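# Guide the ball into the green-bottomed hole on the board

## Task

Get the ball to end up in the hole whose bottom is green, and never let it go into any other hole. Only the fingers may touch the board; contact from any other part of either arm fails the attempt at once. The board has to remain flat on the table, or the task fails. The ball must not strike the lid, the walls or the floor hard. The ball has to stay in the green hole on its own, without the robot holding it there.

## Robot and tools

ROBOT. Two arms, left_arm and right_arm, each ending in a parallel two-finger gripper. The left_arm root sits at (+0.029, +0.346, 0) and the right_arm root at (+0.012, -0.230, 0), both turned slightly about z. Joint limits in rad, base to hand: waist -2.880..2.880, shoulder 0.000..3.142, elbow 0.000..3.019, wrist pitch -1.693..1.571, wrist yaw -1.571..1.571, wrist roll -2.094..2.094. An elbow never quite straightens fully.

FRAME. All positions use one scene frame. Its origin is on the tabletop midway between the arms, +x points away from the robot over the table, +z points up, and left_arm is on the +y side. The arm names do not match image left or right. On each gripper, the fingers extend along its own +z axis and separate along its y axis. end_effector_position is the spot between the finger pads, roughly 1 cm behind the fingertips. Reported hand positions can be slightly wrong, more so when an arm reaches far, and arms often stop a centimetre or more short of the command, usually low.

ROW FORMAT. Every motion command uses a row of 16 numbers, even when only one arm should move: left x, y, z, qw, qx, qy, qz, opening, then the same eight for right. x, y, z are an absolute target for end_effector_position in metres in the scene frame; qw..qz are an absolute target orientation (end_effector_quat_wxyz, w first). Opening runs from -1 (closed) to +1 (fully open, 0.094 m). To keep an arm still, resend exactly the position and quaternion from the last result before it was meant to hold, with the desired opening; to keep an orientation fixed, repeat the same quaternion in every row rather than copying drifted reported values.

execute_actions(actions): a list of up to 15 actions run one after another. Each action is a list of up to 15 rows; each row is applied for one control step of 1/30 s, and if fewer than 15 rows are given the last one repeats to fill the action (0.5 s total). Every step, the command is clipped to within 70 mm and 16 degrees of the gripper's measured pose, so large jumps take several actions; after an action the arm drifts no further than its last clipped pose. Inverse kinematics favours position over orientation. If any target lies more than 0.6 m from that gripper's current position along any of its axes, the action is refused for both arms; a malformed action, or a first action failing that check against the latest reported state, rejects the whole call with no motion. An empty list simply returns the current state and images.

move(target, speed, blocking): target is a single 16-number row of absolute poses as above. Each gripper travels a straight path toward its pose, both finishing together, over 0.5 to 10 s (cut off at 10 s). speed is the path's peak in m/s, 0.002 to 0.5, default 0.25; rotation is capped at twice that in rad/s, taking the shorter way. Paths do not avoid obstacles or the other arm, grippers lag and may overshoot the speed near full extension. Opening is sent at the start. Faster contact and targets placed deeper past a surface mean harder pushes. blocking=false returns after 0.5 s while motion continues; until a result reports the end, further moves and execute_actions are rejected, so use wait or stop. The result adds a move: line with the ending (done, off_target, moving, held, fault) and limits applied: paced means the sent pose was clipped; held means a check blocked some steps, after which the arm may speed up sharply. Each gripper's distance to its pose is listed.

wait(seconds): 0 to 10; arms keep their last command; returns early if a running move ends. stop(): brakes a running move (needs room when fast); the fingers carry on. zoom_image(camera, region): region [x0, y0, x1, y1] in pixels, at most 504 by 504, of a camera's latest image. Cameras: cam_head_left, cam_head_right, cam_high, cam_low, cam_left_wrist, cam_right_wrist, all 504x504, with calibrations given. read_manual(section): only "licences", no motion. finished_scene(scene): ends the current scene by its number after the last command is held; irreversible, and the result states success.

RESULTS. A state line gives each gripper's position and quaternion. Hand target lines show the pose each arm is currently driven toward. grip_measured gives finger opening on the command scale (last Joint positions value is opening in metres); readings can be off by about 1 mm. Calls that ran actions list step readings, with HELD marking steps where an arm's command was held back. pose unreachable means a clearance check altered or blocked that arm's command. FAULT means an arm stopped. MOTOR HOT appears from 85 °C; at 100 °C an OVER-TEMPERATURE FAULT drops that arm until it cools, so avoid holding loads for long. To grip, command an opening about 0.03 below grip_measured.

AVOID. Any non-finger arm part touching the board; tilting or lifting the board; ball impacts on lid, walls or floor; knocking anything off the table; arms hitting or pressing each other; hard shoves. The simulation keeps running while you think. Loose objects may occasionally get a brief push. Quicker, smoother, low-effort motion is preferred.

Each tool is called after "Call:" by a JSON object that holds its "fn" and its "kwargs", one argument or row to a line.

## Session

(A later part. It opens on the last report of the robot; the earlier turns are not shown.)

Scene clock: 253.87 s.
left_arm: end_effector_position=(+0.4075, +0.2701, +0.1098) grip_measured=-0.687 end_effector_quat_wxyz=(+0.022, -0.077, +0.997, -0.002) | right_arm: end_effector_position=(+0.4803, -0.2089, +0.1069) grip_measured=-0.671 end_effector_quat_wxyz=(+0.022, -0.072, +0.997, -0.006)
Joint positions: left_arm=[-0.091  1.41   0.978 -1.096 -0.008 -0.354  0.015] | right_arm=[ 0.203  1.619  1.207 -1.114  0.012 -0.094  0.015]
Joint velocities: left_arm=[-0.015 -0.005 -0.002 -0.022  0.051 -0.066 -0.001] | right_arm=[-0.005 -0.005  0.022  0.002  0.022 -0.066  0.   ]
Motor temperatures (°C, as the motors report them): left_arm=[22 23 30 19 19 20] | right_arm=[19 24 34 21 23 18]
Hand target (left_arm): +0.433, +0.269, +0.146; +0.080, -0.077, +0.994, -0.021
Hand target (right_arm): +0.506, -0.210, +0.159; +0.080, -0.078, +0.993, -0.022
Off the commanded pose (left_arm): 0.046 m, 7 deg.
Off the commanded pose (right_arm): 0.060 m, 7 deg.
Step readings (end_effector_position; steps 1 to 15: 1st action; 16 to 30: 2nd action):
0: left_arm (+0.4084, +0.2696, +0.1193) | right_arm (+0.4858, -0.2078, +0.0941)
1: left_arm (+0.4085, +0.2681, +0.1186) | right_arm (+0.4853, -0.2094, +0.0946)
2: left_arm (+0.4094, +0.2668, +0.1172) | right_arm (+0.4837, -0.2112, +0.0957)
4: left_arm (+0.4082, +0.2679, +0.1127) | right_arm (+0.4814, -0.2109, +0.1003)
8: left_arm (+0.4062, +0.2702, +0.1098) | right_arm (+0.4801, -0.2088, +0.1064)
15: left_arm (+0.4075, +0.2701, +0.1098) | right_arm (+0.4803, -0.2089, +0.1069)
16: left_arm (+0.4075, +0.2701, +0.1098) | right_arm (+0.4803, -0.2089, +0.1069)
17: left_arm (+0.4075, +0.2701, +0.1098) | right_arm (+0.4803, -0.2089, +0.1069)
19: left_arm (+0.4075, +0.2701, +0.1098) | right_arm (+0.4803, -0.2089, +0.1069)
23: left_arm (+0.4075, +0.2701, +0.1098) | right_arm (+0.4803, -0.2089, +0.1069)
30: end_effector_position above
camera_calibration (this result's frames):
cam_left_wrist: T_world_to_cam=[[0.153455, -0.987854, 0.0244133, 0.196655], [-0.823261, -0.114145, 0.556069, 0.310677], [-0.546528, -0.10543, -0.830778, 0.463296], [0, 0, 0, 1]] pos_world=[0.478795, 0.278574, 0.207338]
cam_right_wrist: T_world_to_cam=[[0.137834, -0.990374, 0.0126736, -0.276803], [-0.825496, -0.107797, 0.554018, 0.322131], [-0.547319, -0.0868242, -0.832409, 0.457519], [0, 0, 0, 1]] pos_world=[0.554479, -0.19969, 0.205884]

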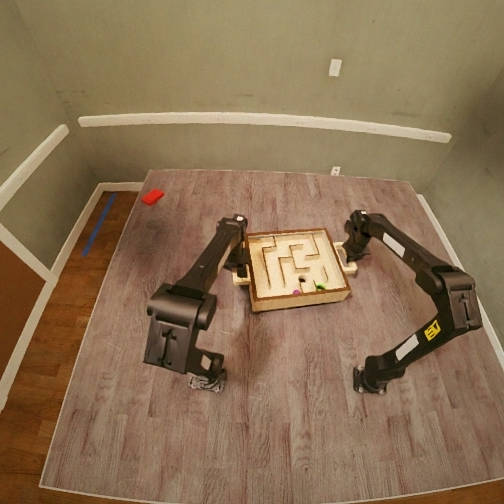

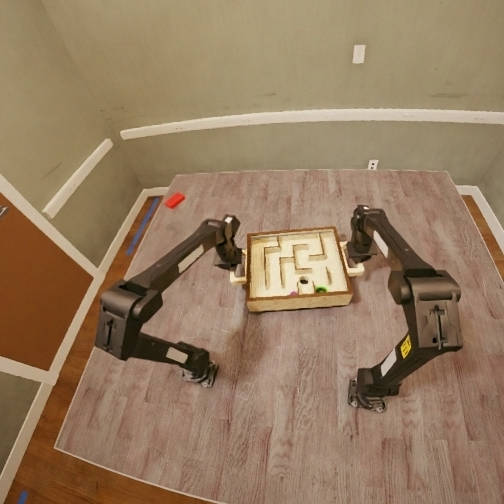

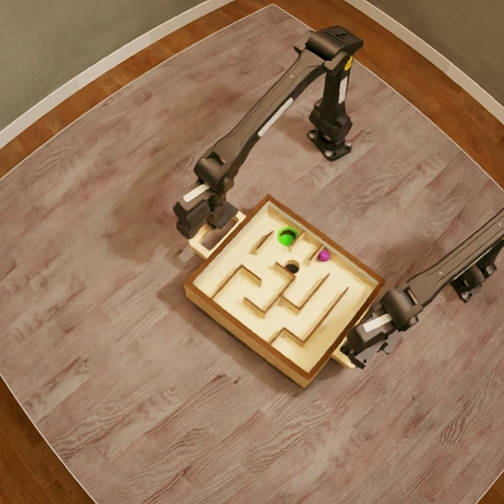

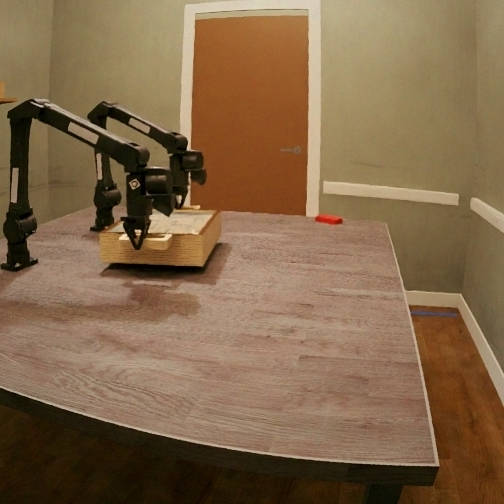

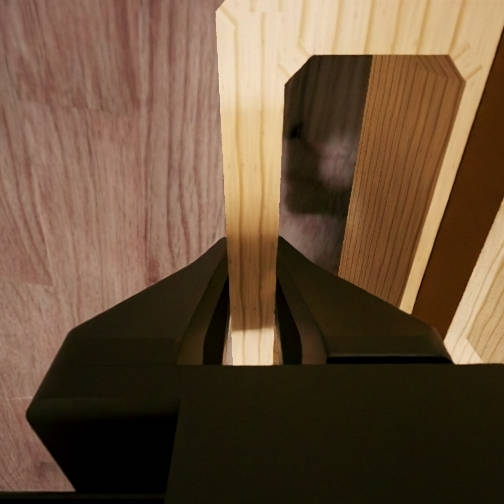

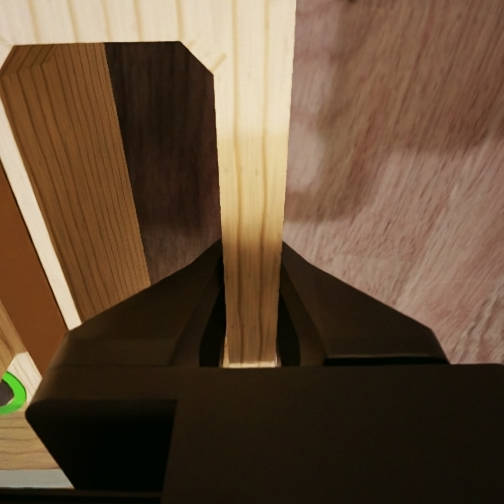

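Call:
{"fn": "execute_actions", "kwargs": {
  "actions": [
    [[0.435,0.268,0.128,0.078,-0.078,0.994,-0.042,-0.8,0.511,-0.210,0.164,0.078,-0.078,0.994,-0.042,-0.8]],
    [[0.435,0.268,0.158,0.078,-0.078,0.994,0.0,-0.8,0.511,-0.210,0.150,0.078,-0.078,0.994,0.0,-0.8]]
  ]
}}

Call:
{"fn": "zoom_image", "kwargs": {
  "camera": "cam_high",
  "region": [150,190,380,420]
}}

Scene clock: 261.27 s.
left_arm: end_effector_position=(+0.4035, +0.2740, +0.1079) grip_measured=-0.687 end_effector_quat_wxyz=(+0.019, -0.081, +0.996, +0.006) | right_arm: end_effector_position=(+0.4822, -0.2048, +0.1123) grip_measured=-0.675 end_effector_quat_wxyz=(+0.022, -0.076, +0.997, +0.004)
Joint positions: left_arm=[-0.09   1.406  0.969 -1.101 -0.022 -0.361  0.015] | right_arm=[ 0.204  1.619  1.222 -1.13  -0.01  -0.1    0.015]
Joint velocities: left_arm=[-0.015 -0.005  0.002  0.017  0.022  0.022 -0.   ] | right_arm=[-0.005 -0.015  0.002  0.002  0.007 -0.007 -0.001]
Motor temperatures (°C, as the motors report them): left_arm=[22 23 30 19 19 20] | right_arm=[19 25 35 21 23 18]
Hand target (left_arm): +0.433, +0.269, +0.157; +0.078, -0.078, +0.994, -0.000
Hand target (right_arm): +0.508, -0.210, +0.151; +0.078, -0.078, +0.994, -0.001
Off the commanded pose (left_arm): 0.059 m, 7 deg.
Off the commanded pose (right_arm): 0.048 m, 6 deg.
Step readings (end_effector_position; steps 1 to 15: 1st action; 16 to 30: 2nd action):
0: left_arm (+0.4075, +0.2701, +0.1098) | right_arm (+0.4803, -0.2089, +0.1069)
1: left_arm (+0.4076, +0.2688, +0.1086) | right_arm (+0.4803, -0.2104, +0.1074)
2: left_arm (+0.4088, +0.2679, +0.1067) | right_arm (+0.4801, -0.2117, +0.1082)
4: left_arm (+0.4080, +0.2681, +0.1001) | right_arm (+0.4812, -0.2113, +0.1113)
8: left_arm (+0.4065, +0.2697, +0.0954) | right_arm (+0.4820, -0.2093, +0.1130)
15: left_arm (+0.4070, +0.2699, +0.0954) | right_arm (+0.4819, -0.2092, +0.1130)
16: left_arm (+0.4061, +0.2727, +0.0957) | right_arm (+0.4818, -0.2064, +0.1129)
17: left_arm (+0.4042, +0.2752, +0.0967) | right_arm (+0.4820, -0.2038, +0.1128)
19: left_arm (+0.4026, +0.2751, +0.1018) | right_arm (+0.4820, -0.2034, +0.1123)
23: left_arm (+0.4041, +0.2741, +0.1077) | right_arm (+0.4822, -0.2044, +0.1123)
30: end_effector_position above
camera_calibration (this result's frames):
cam_left_wrist: T_world_to_cam=[[0.16202, -0.986759, 0.00743448, 0.199202], [-0.818663, -0.130206, 0.559318, 0.311071], [-0.550944, -0.0967071, -0.82892, 0.459154], [0, 0, 0, 1]] pos_world=[0.475357, 0.281471, 0.205133]
cam_right_wrist: T_world_to_cam=[[0.146322, -0.989202, -0.00831049, -0.27453], [-0.823677, -0.126481, 0.552773, 0.316554], [-0.547856, -0.0740376, -0.83329, 0.466346], [0, 0, 0, 1]] pos_world=[0.556398, -0.197001, 0.211337]

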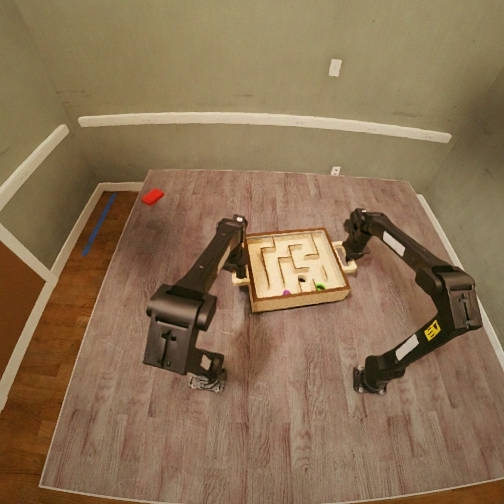

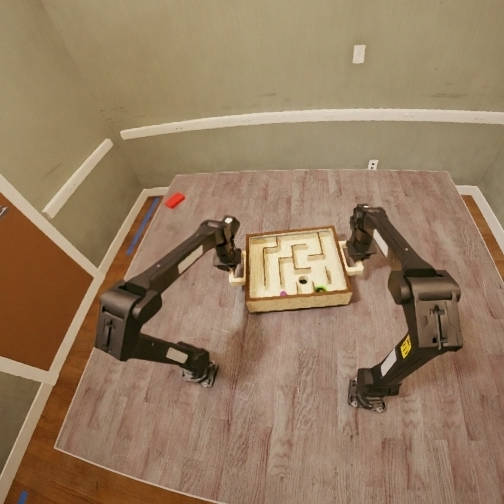

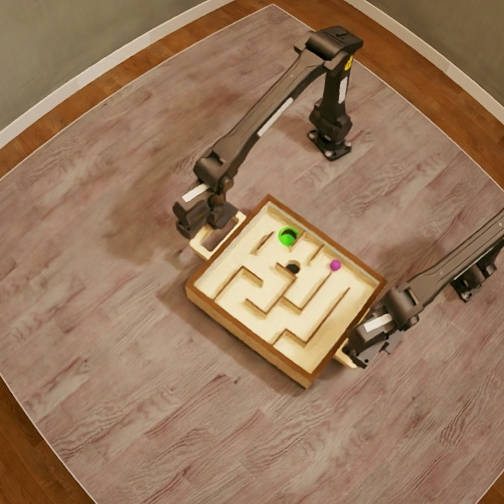

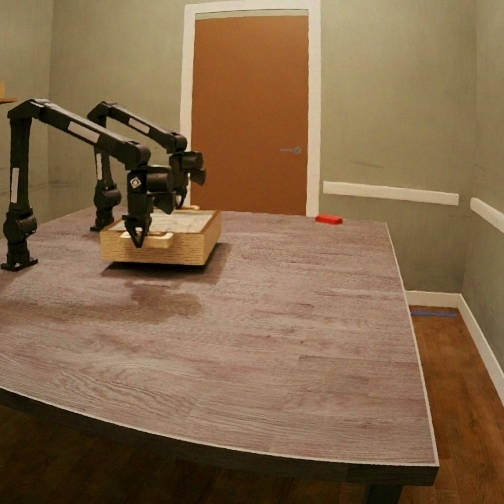

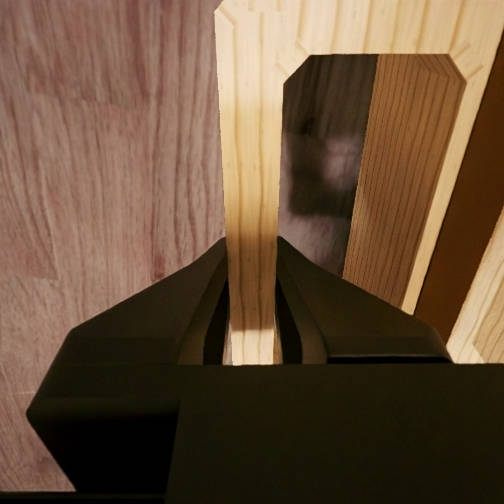

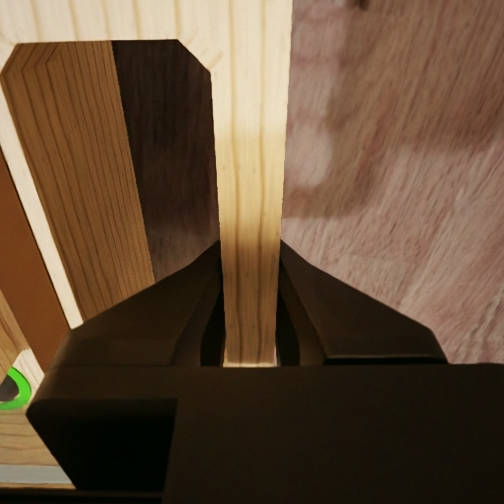

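Region (150, 190, 380, 420) of cam_high's 504x504 image, scaled by 2.191, with more detail than that image has.

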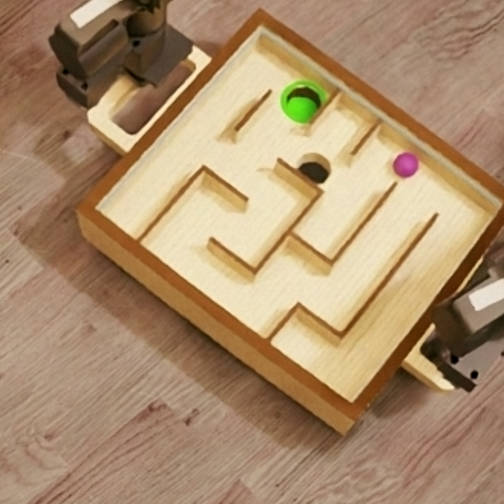

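Call:
{"fn": "zoom_image", "kwargs": {
  "camera": "cam_high",
  "region": [150,190,380,420]
}}

Call:
{"fn": "wait", "kwargs": {
  "seconds": 0
}}

Call:
{"fn": "zoom_image", "kwargs": {
  "camera": "cam_high",
  "region": [150,190,380,420]
}}

Region (150, 190, 380, 420) of cam_high's 504x504 image, scaled by 2.191, with more detail than that image has.

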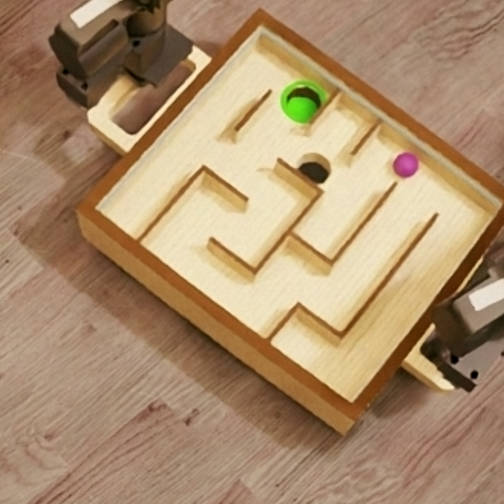

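Scene clock: 264.30 s.
left_arm: end_effector_position=(+0.4035, +0.2740, +0.1079) grip_measured=-0.687 end_effector_quat_wxyz=(+0.019, -0.081, +0.996, +0.006) | right_arm: end_effector_position=(+0.4822, -0.2048, +0.1123) grip_measured=-0.675 end_effector_quat_wxyz=(+0.022, -0.076, +0.997, +0.004)
Joint positions: left_arm=[-0.09   1.406  0.969 -1.101 -0.022 -0.361  0.015] | right_arm=[ 0.204  1.619  1.222 -1.13  -0.01  -0.1    0.015]
Joint velocities: left_arm=[ 0.015 -0.005  0.007 -0.017  0.022 -0.007  0.   ] | right_arm=[-0.015 -0.015 -0.007  0.002  0.022 -0.066  0.002]
Motor temperatures (°C, as the motors report them): left_arm=[22 23 30 19 19 20] | right_arm=[19 25 35 21 23 18]
Hand target (left_arm): +0.433, +0.269, +0.157; +0.078, -0.078, +0.994, -0.000
Hand target (right_arm): +0.508, -0.210, +0.151; +0.078, -0.078, +0.994, -0.001
Off the commanded pose (left_arm): 0.059 m, 7 deg.
Off the commanded pose (right_arm): 0.048 m, 6 deg.
camera_calibration (this result's frames):
cam_left_wrist: T_world_to_cam=[[0.16202, -0.986759, 0.00743448, 0.199202], [-0.818663, -0.130206, 0.559318, 0.311071], [-0.550944, -0.0967071, -0.82892, 0.459154], [0, 0, 0, 1]] pos_world=[0.475357, 0.281471, 0.205133]
cam_right_wrist: T_world_to_cam=[[0.146322, -0.989202, -0.00831049, -0.27453], [-0.823677, -0.126481, 0.552773, 0.316554], [-0.547856, -0.0740376, -0.83329, 0.466346], [0, 0, 0, 1]] pos_world=[0.556398, -0.197001, 0.211337]

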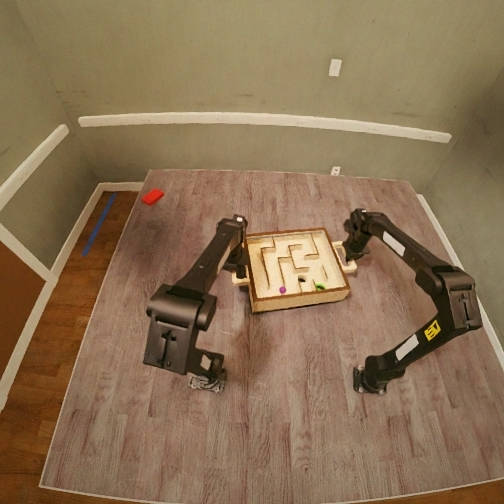

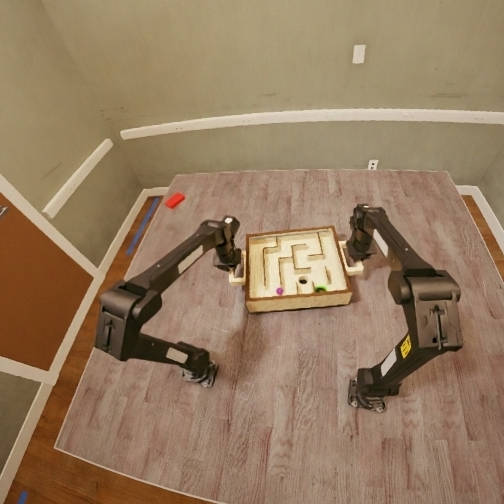

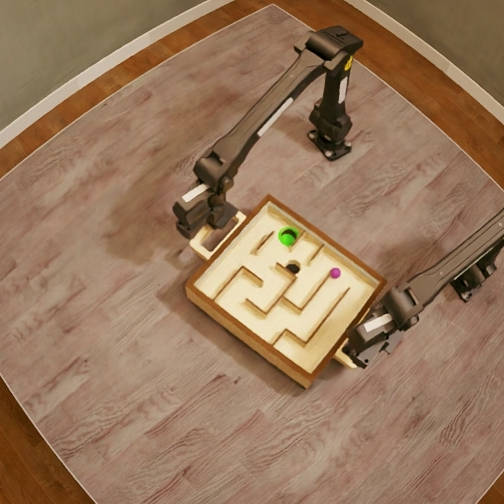

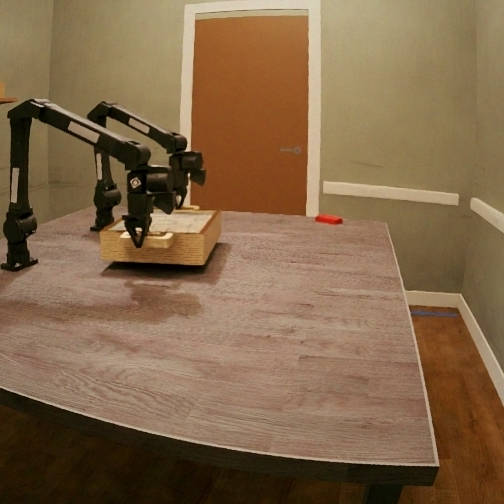

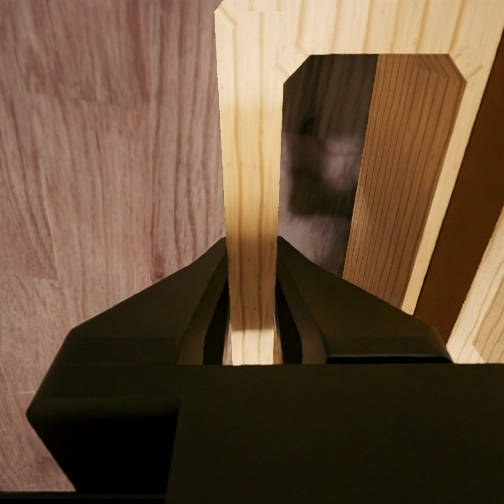

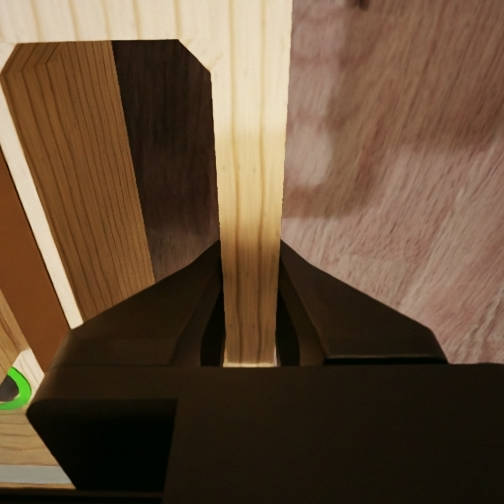

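Region (150, 190, 380, 420) of cam_high's 504x504 image, scaled by 2.191, with more detail than that image has.

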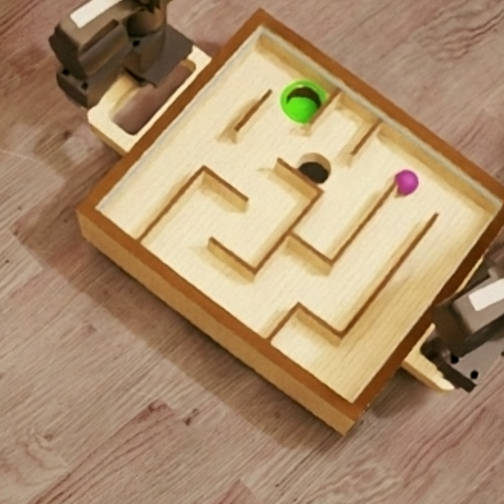

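Call:
{"fn": "execute_actions", "kwargs": {
  "actions": [
    [[0.435,0.268,0.156,0.068,-0.078,0.994,-0.004,-0.8,0.511,-0.210,0.150,0.068,-0.078,0.994,-0.004,-0.8]],
    [[0.435,0.268,0.156,0.068,-0.078,0.994,-0.004,-0.8,0.511,-0.210,0.150,0.068,-0.078,0.994,-0.004,-0.8]]
  ]
}}

Call:
{"fn": "zoom_image", "kwargs": {
  "camera": "cam_high",
  "region": [150,190,380,420]
}}

Scene clock: 269.13 s.
left_arm: end_effector_position=(+0.4021, +0.2733, +0.1087) grip_measured=-0.687 end_effector_quat_wxyz=(+0.015, -0.082, +0.996, +0.005) | right_arm: end_effector_position=(+0.4822, -0.2052, +0.1123) grip_measured=-0.675 end_effector_quat_wxyz=(+0.022, -0.077, +0.997, +0.003)
Joint positions: left_arm=[-0.09   1.406  0.971 -1.109 -0.017 -0.362  0.015] | right_arm=[ 0.204  1.619  1.222 -1.13  -0.007 -0.102  0.015]
Joint velocities: left_arm=[-0.015  0.005  0.002 -0.017 -0.007 -0.007 -0.002] | right_arm=[ 0.005  0.005  0.007  0.017  0.037 -0.095  0.   ]
Motor temperatures (°C, as the motors report them): left_arm=[22 23 31 19 19 20] | right_arm=[19 25 35 21 23 18]
Hand target (left_arm): +0.432, +0.269, +0.155; +0.069, -0.078, +0.995, -0.004
Hand target (right_arm): +0.508, -0.210, +0.151; +0.068, -0.078, +0.995, -0.004
Off the commanded pose (left_arm): 0.058 m, 6 deg.
Off the commanded pose (right_arm): 0.048 m, 5 deg.
Step readings (end_effector_position; steps 1 to 15: 1st action; 16 to 30: 2nd action):
0: left_arm (+0.4035, +0.2740, +0.1079) | right_arm (+0.4822, -0.2048, +0.1123)
1: left_arm (+0.4032, +0.2736, +0.1080) | right_arm (+0.4822, -0.2050, +0.1123)
2: left_arm (+0.4026, +0.2735, +0.1081) | right_arm (+0.4822, -0.2052, +0.1123)
4: left_arm (+0.4020, +0.2734, +0.1084) | right_arm (+0.4822, -0.2052, +0.1123)
8: left_arm (+0.4021, +0.2733, +0.1087) | right_arm (+0.4822, -0.2052, +0.1123)
15: left_arm (+0.4021, +0.2733, +0.1087) | right_arm (+0.4822, -0.2052, +0.1123)
16: left_arm (+0.4021, +0.2733, +0.1087) | right_arm (+0.4822, -0.2052, +0.1123)
17: left_arm (+0.4021, +0.2733, +0.1087) | right_arm (+0.4822, -0.2052, +0.1123)
19: left_arm (+0.4021, +0.2733, +0.1087) | right_arm (+0.4822, -0.2052, +0.1123)
23: left_arm (+0.4021, +0.2733, +0.1087) | right_arm (+0.4822, -0.2052, +0.1123)
30: end_effector_position above
camera_calibration (this result's frames):
cam_left_wrist: T_world_to_cam=[[0.163431, -0.986502, 0.0101874, 0.197833], [-0.81433, -0.129064, 0.56587, 0.306682], [-0.556917, -0.100777, -0.824431, 0.461959], [0, 0, 0, 1]] pos_world=[0.474681, 0.281299, 0.205296]
cam_right_wrist: T_world_to_cam=[[0.148107, -0.988953, -0.00594888, -0.275997], [-0.823526, -0.126659, 0.552958, 0.316393], [-0.547604, -0.0769981, -0.833188, 0.465584], [0, 0, 0, 1]] pos_world=[0.556391, -0.197025, 0.211325]

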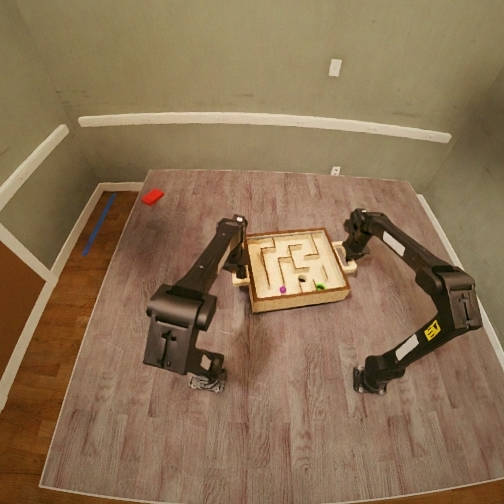

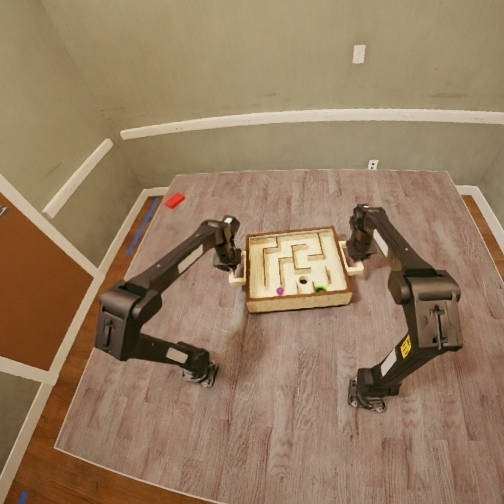

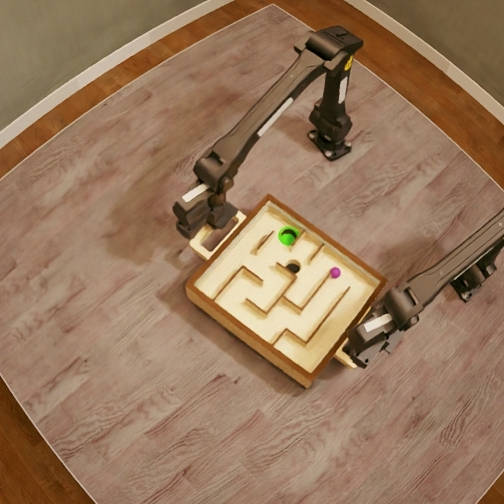

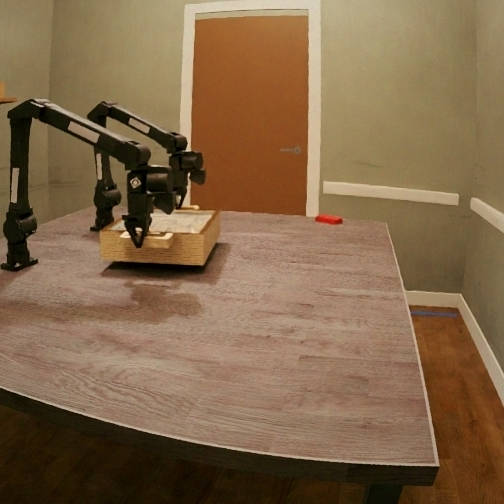

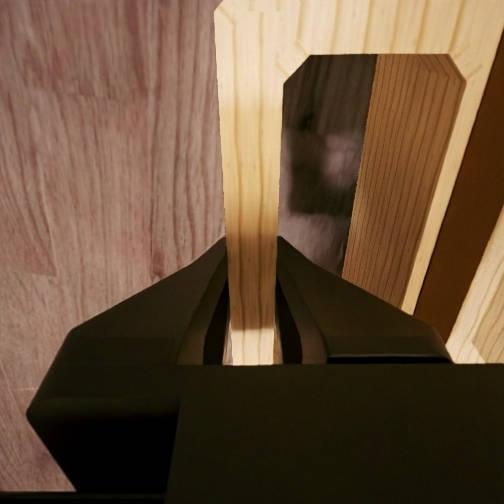

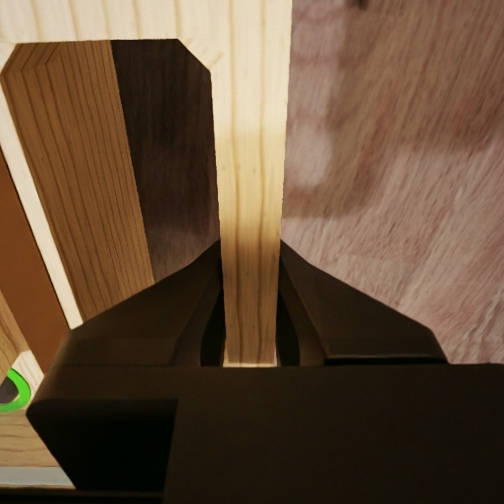

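Region (150, 190, 380, 420) of cam_high's 504x504 image, scaled by 2.191, with more detail than that image has.

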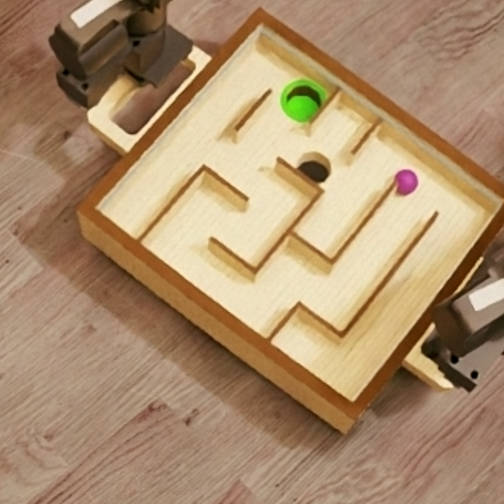

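Call:
{"fn": "execute_actions", "kwargs": {
  "actions": [
    [[0.435,0.268,0.151,0.058,-0.078,0.994,-0.014,-0.8,0.511,-0.210,0.153,0.058,-0.078,0.994,-0.014,-0.8]],
    [[0.435,0.268,0.151,0.058,-0.078,0.994,-0.014,-0.8,0.511,-0.210,0.153,0.058,-0.078,0.994,-0.014,-0.8]]
  ]
}}

Call:
{"fn": "zoom_image", "kwargs": {
  "camera": "cam_high",
  "region": [150,190,380,420]
}}

Scene clock: 274.87 s.
left_arm: end_effector_position=(+0.3992, +0.2710, +0.1082) grip_measured=-0.687 end_effector_quat_wxyz=(+0.008, -0.082, +0.997, -0.003) | right_arm: end_effector_position=(+0.4770, -0.2077, +0.1129) grip_measured=-0.675 end_effector_quat_wxyz=(+0.011, -0.077, +0.997, -0.004)
Joint positions: left_arm=[-0.089  1.407  0.971 -1.119  0.001 -0.361  0.015] | right_arm=[ 0.204  1.619  1.225 -1.155  0.007 -0.102  0.015]
Joint velocities: left_arm=[-0.015 -0.005  0.007 -0.012  0.007  0.037 -0.001] | right_arm=[ 0.005 -0.005  0.012  0.002  0.007 -0.022 -0.   ]
Motor temperatures (°C, as the motors report them): left_arm=[22 23 31 19 19 20] | right_arm=[19 24 35 21 23 18]
Hand target (left_arm): +0.432, +0.269, +0.151; +0.059, -0.078, +0.995, -0.014
Hand target (right_arm): +0.507, -0.210, +0.154; +0.059, -0.078, +0.995, -0.014
Off the commanded pose (left_arm): 0.056 m, 6 deg.
Off the commanded pose (right_arm): 0.053 m, 6 deg.
Step readings (end_effector_position; steps 1 to 15: 1st action; 16 to 30: 2nd action):
0: left_arm (+0.4021, +0.2733, +0.1087) | right_arm (+0.4822, -0.2052, +0.1123)
1: left_arm (+0.4019, +0.2723, +0.1086) | right_arm (+0.4814, -0.2060, +0.1123)
2: left_arm (+0.4018, +0.2717, +0.1086) | right_arm (+0.4803, -0.2070, +0.1125)
4: left_arm (+0.4002, +0.2710, +0.1083) | right_arm (+0.4782, -0.2076, +0.1130)
8: left_arm (+0.3992, +0.2711, +0.1082) | right_arm (+0.4770, -0.2077, +0.1129)
15: left_arm (+0.3992, +0.2710, +0.1082) | right_arm (+0.4770, -0.2077, +0.1129)
16: left_arm (+0.3992, +0.2710, +0.1082) | right_arm (+0.4770, -0.2077, +0.1129)
17: left_arm (+0.3992, +0.2710, +0.1082) | right_arm (+0.4770, -0.2077, +0.1129)
19: left_arm (+0.3992, +0.2710, +0.1082) | right_arm (+0.4770, -0.2077, +0.1129)
23: left_arm (+0.3992, +0.2710, +0.1082) | right_arm (+0.4770, -0.2077, +0.1129)
30: end_effector_position above
camera_calibration (this result's frames):
cam_left_wrist: T_world_to_cam=[[0.162908, -0.98637, 0.0231466, 0.194836], [-0.806411, -0.119596, 0.579135, 0.29716], [-0.568473, -0.113011, -0.814903, 0.466632], [0, 0, 0, 1]] pos_world=[0.47316, 0.280454, 0.203654]
cam_right_wrist: T_world_to_cam=[[0.147649, -0.989022, 0.00588103, -0.278852], [-0.811128, -0.117684, 0.572906, 0.305173], [-0.565925, -0.089359, -0.8196, 0.467723], [0, 0, 0, 1]] pos_world=[0.553402, -0.198082, 0.21015]

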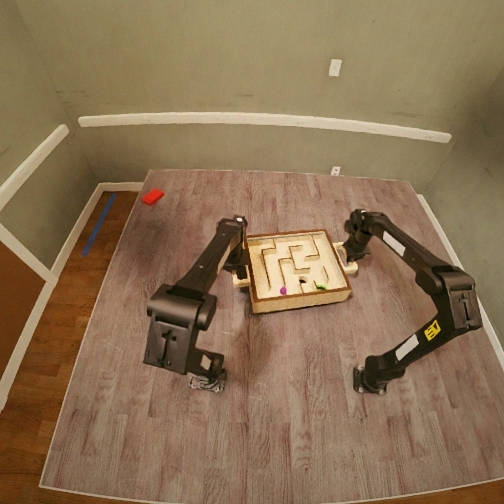

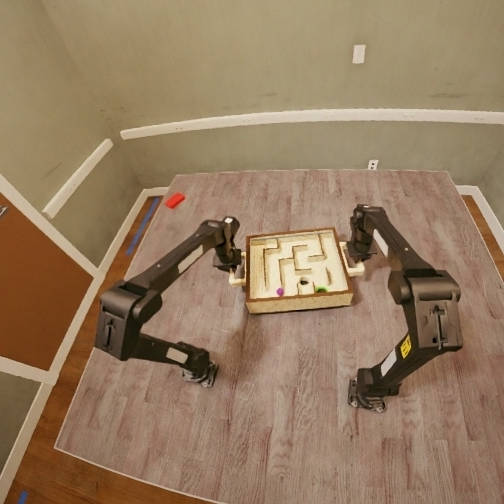

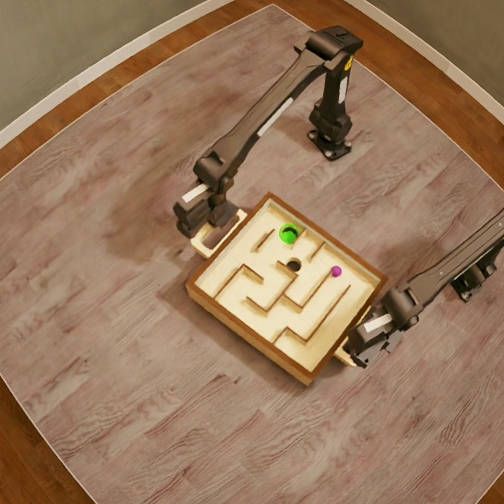

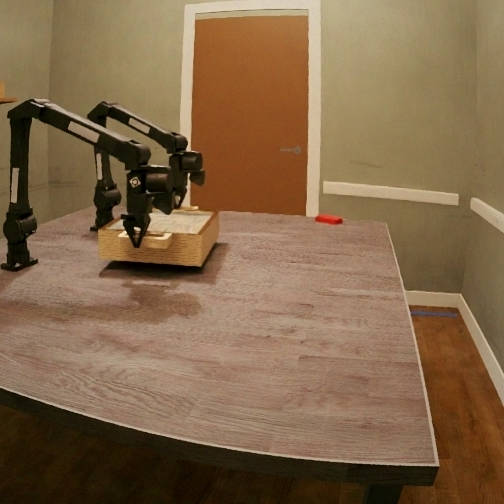

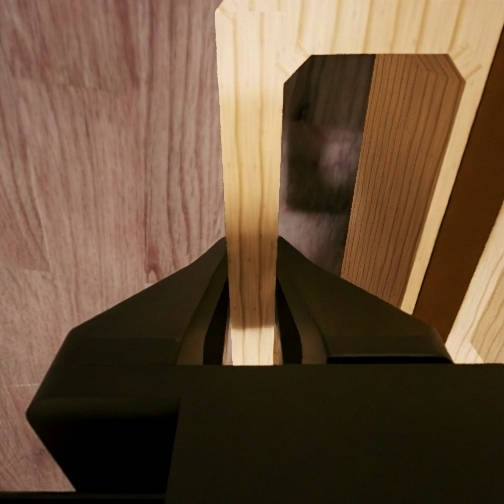

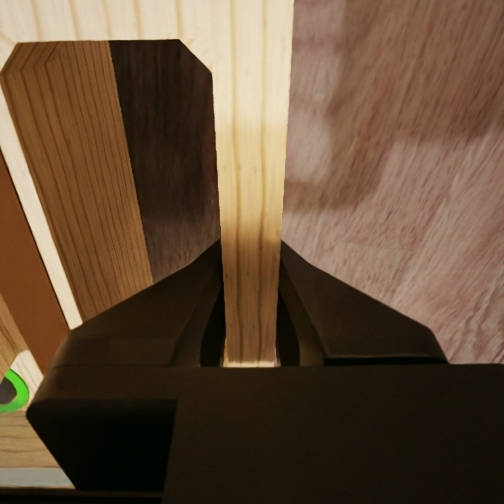

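Region (150, 190, 380, 420) of cam_high's 504x504 image, scaled by 2.191, with more detail than that image has.

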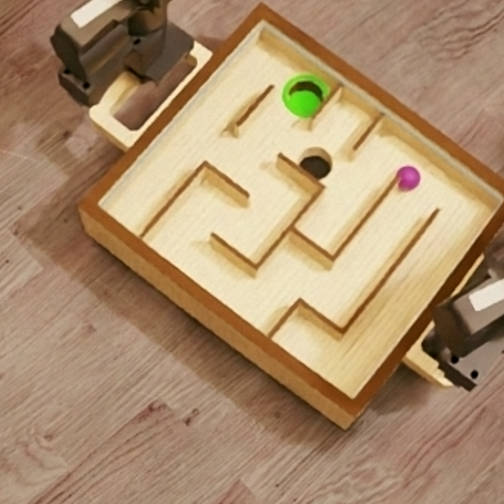

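Perched on the tip; add more +y.

Call:
{"fn": "execute_actions", "kwargs": {
  "actions": [
    [[0.435,0.268,0.142,0.058,-0.078,0.994,-0.026,-0.8,0.511,-0.210,0.156,0.058,-0.078,0.994,-0.026,-0.8]],
    [[0.435,0.268,0.152,0.058,-0.078,0.994,-0.012,-0.8,0.511,-0.210,0.153,0.058,-0.078,0.994,-0.012,-0.8]]
  ]
}}

Call:
{"fn": "zoom_image", "kwargs": {
  "camera": "cam_high",
  "region": [150,190,380,420]
}}

Scene clock: 279.33 s.
left_arm: end_effector_position=(+0.3993, +0.2714, +0.1056) grip_measured=-0.687 end_effector_quat_wxyz=(+0.004, -0.081, +0.997, -0.004) | right_arm: end_effector_position=(+0.4770, -0.2073, +0.1152) grip_measured=-0.675 end_effector_quat_wxyz=(+0.009, -0.077, +0.997, -0.005)
Joint positions: left_arm=[-0.086  1.414  0.971 -1.118  0.005 -0.357  0.015] | right_arm=[ 0.206  1.619  1.231 -1.165  0.01  -0.1    0.015]
Joint velocities: left_arm=[-0.015 -0.005 -0.002 -0.022  0.051 -0.051 -0.001] | right_arm=[-0.024 -0.005  0.007 -0.017 -0.037  0.066  0.   ]
Motor temperatures (°C, as the motors report them): left_arm=[22 23 31 19 19 20] | right_arm=[19 24 36 21 23 18]
Hand target (left_arm): +0.432, +0.269, +0.151; +0.059, -0.078, +0.995, -0.012
Hand target (right_arm): +0.507, -0.210, +0.154; +0.058, -0.078, +0.995, -0.012
Off the commanded pose (left_arm): 0.059 m, 6 deg.
Off the commanded pose (right_arm): 0.051 m, 6 deg.
Step readings (end_effector_position; steps 1 to 15: 1st action; 16 to 30: 2nd action):
0: left_arm (+0.3992, +0.2710, +0.1082) | right_arm (+0.4770, -0.2077, +0.1129)
1: left_arm (+0.3990, +0.2701, +0.1082) | right_arm (+0.4771, -0.2085, +0.1131)
2: left_arm (+0.3989, +0.2695, +0.1079) | right_arm (+0.4771, -0.2091, +0.1135)
4: left_arm (+0.3988, +0.2693, +0.1067) | right_arm (+0.4771, -0.2094, +0.1147)
8: left_arm (+0.3992, +0.2692, +0.1056) | right_arm (+0.4773, -0.2096, +0.1153)
15: left_arm (+0.3992, +0.2692, +0.1056) | right_arm (+0.4772, -0.2096, +0.1153)
16: left_arm (+0.3994, +0.2702, +0.1056) | right_arm (+0.4771, -0.2085, +0.1152)
17: left_arm (+0.3993, +0.2710, +0.1056) | right_arm (+0.4771, -0.2077, +0.1152)
19: left_arm (+0.3993, +0.2715, +0.1056) | right_arm (+0.4770, -0.2073, +0.1152)
23: left_arm (+0.3993, +0.2714, +0.1056) | right_arm (+0.4770, -0.2073, +0.1152)
30: end_effector_position above
camera_calibration (this result's frames):
cam_left_wrist: T_world_to_cam=[[0.162274, -0.986435, 0.0247527, 0.195393], [-0.802341, -0.117304, 0.585225, 0.295892], [-0.574383, -0.114827, -0.810493, 0.467028], [0, 0, 0, 1]] pos_world=[0.473952, 0.281079, 0.200523]
cam_right_wrist: T_world_to_cam=[[0.147239, -0.989064, 0.00851528, -0.278622], [-0.809094, -0.115486, 0.576221, 0.303007], [-0.568936, -0.0917319, -0.81725, 0.47029], [0, 0, 0, 1]] pos_world=[0.553749, -0.197441, 0.212118]

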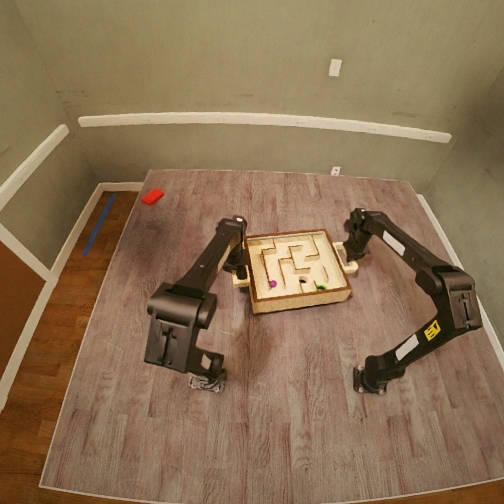

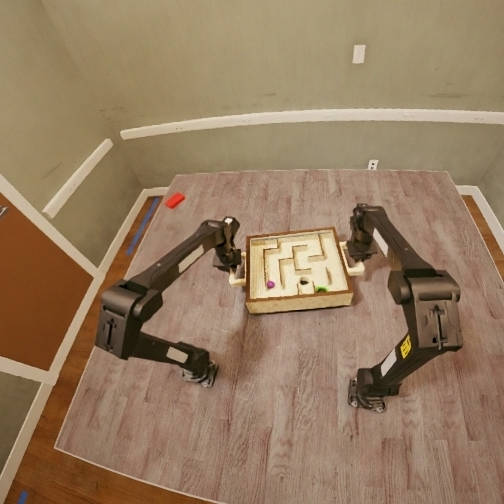

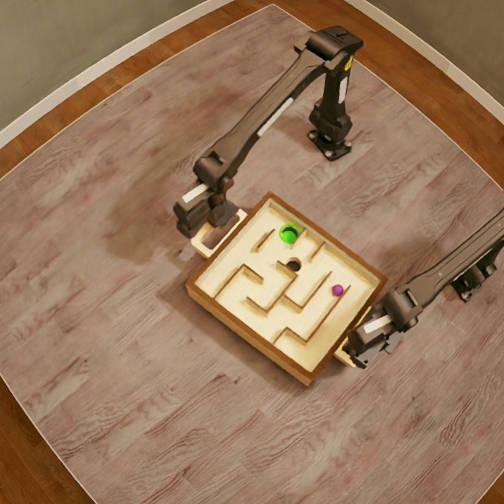

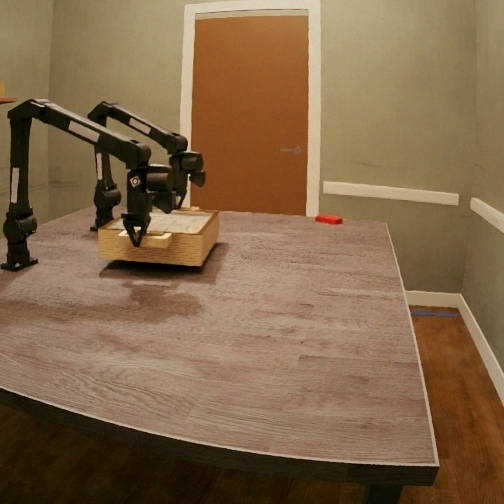

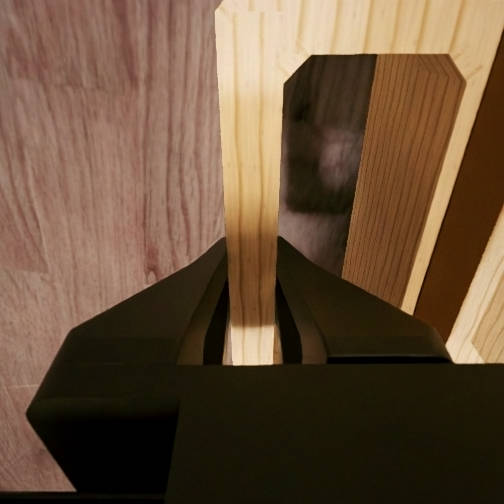

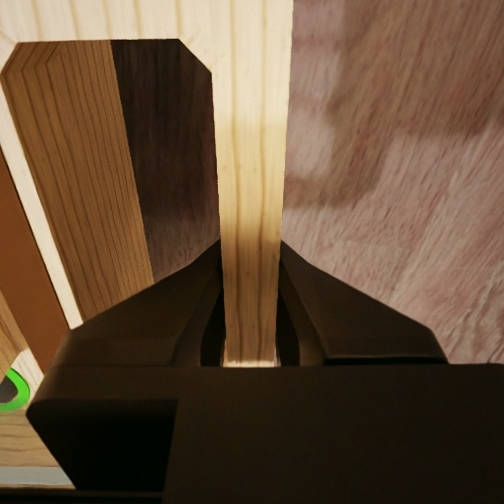

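Region (150, 190, 380, 420) of cam_high's 504x504 image, scaled by 2.191, with more detail than that image has.

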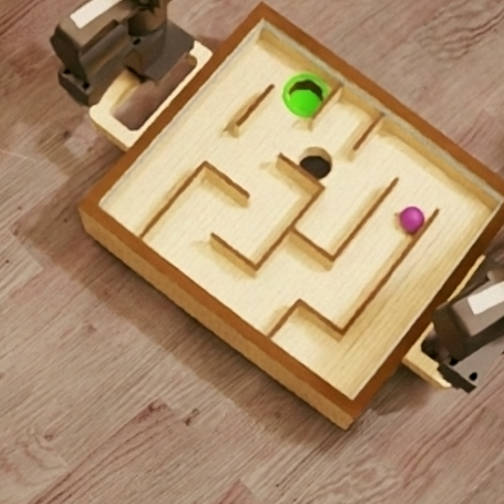

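In corridor B.

Call:
{"fn": "wait", "kwargs": {
  "seconds": 1.5
}}

Call:
{"fn": "zoom_image", "kwargs": {
  "camera": "cam_high",
  "region": [150,190,380,420]
}}

Scene clock: 282.77 s.
left_arm: end_effector_position=(+0.3993, +0.2714, +0.1056) grip_measured=-0.687 end_effector_quat_wxyz=(+0.004, -0.081, +0.997, -0.004) | right_arm: end_effector_position=(+0.4770, -0.2073, +0.1152) grip_measured=-0.675 end_effector_quat_wxyz=(+0.009, -0.077, +0.997, -0.005)
Joint positions: left_arm=[-0.086  1.414  0.971 -1.118  0.005 -0.357  0.015] | right_arm=[ 0.206  1.619  1.231 -1.165  0.01  -0.1    0.015]
Joint velocities: left_arm=[ 0.005 -0.015 -0.012 -0.012 -0.037 -0.007 -0.001] | right_arm=[-0.005 -0.005  0.002  0.002 -0.022 -0.022 -0.001]
Motor temperatures (°C, as the motors report them): left_arm=[22 23 32 19 19 20] | right_arm=[19 24 36 21 23 18]
Hand target (left_arm): +0.432, +0.269, +0.151; +0.059, -0.078, +0.995, -0.012
Hand target (right_arm): +0.507, -0.210, +0.154; +0.058, -0.078, +0.995, -0.012
Off the commanded pose (left_arm): 0.059 m, 6 deg.
Off the commanded pose (right_arm): 0.051 m, 6 deg.
wait: 1.50 s; at rest from the start
camera_calibration (this result's frames):
cam_left_wrist: T_world_to_cam=[[0.162274, -0.986435, 0.0247527, 0.195393], [-0.802341, -0.117304, 0.585225, 0.295892], [-0.574383, -0.114827, -0.810493, 0.467028], [0, 0, 0, 1]] pos_world=[0.473952, 0.281079, 0.200523]
cam_right_wrist: T_world_to_cam=[[0.147239, -0.989064, 0.00851528, -0.278622], [-0.809094, -0.115486, 0.576221, 0.303007], [-0.568936, -0.0917319, -0.81725, 0.47029], [0, 0, 0, 1]] pos_world=[0.553749, -0.197441, 0.212118]

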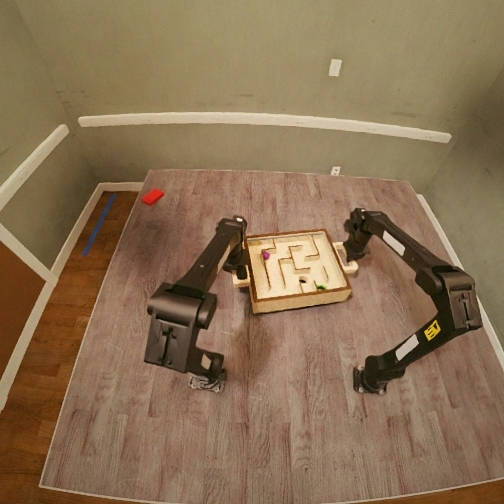

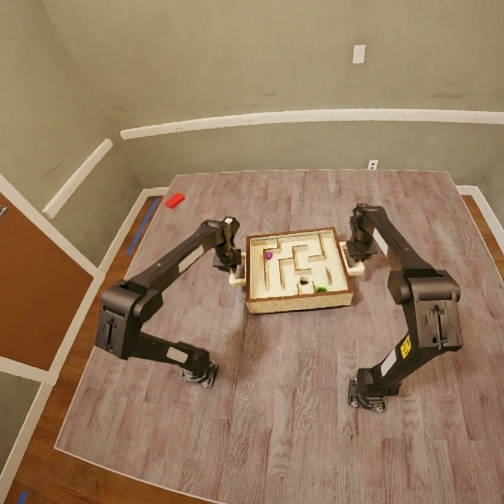

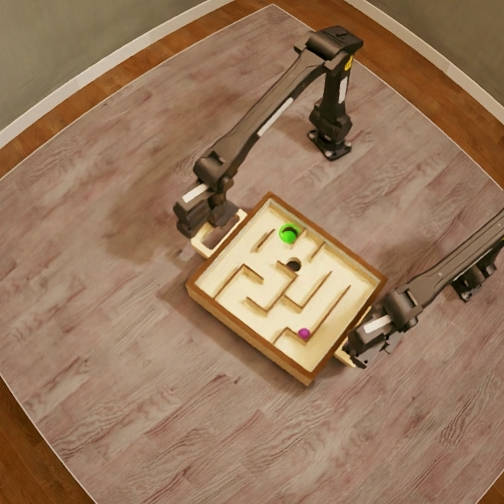

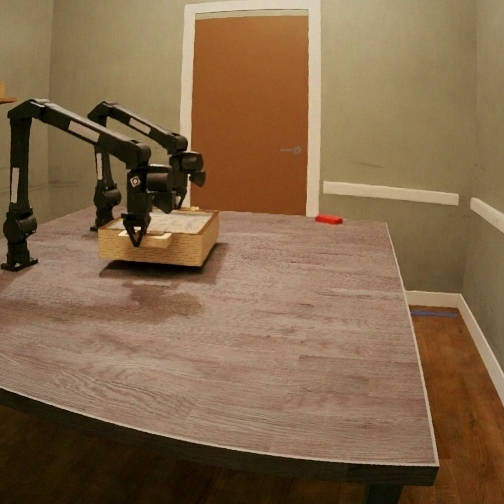

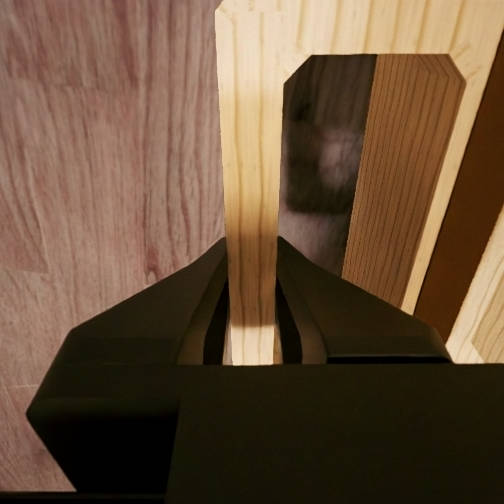

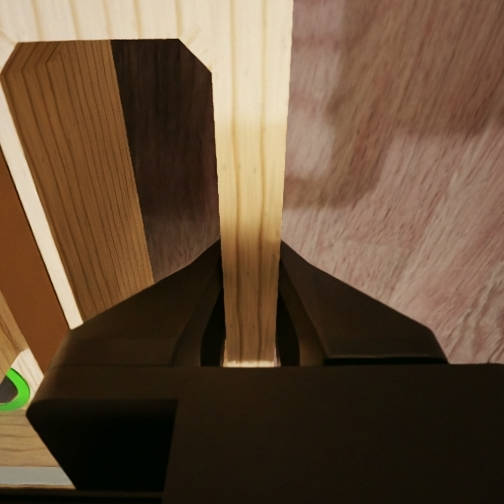

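Region (150, 190, 380, 420) of cam_high's 504x504 image, scaled by 2.191, with more detail than that image has.

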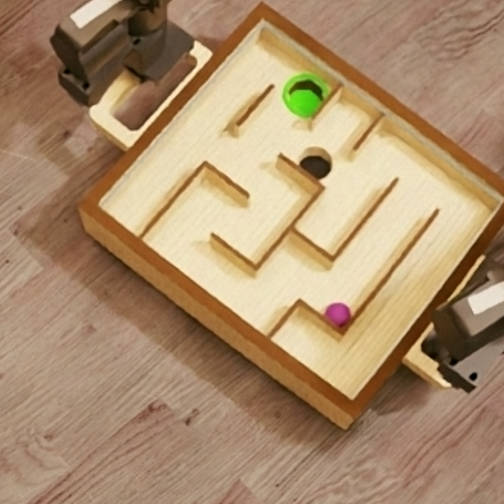

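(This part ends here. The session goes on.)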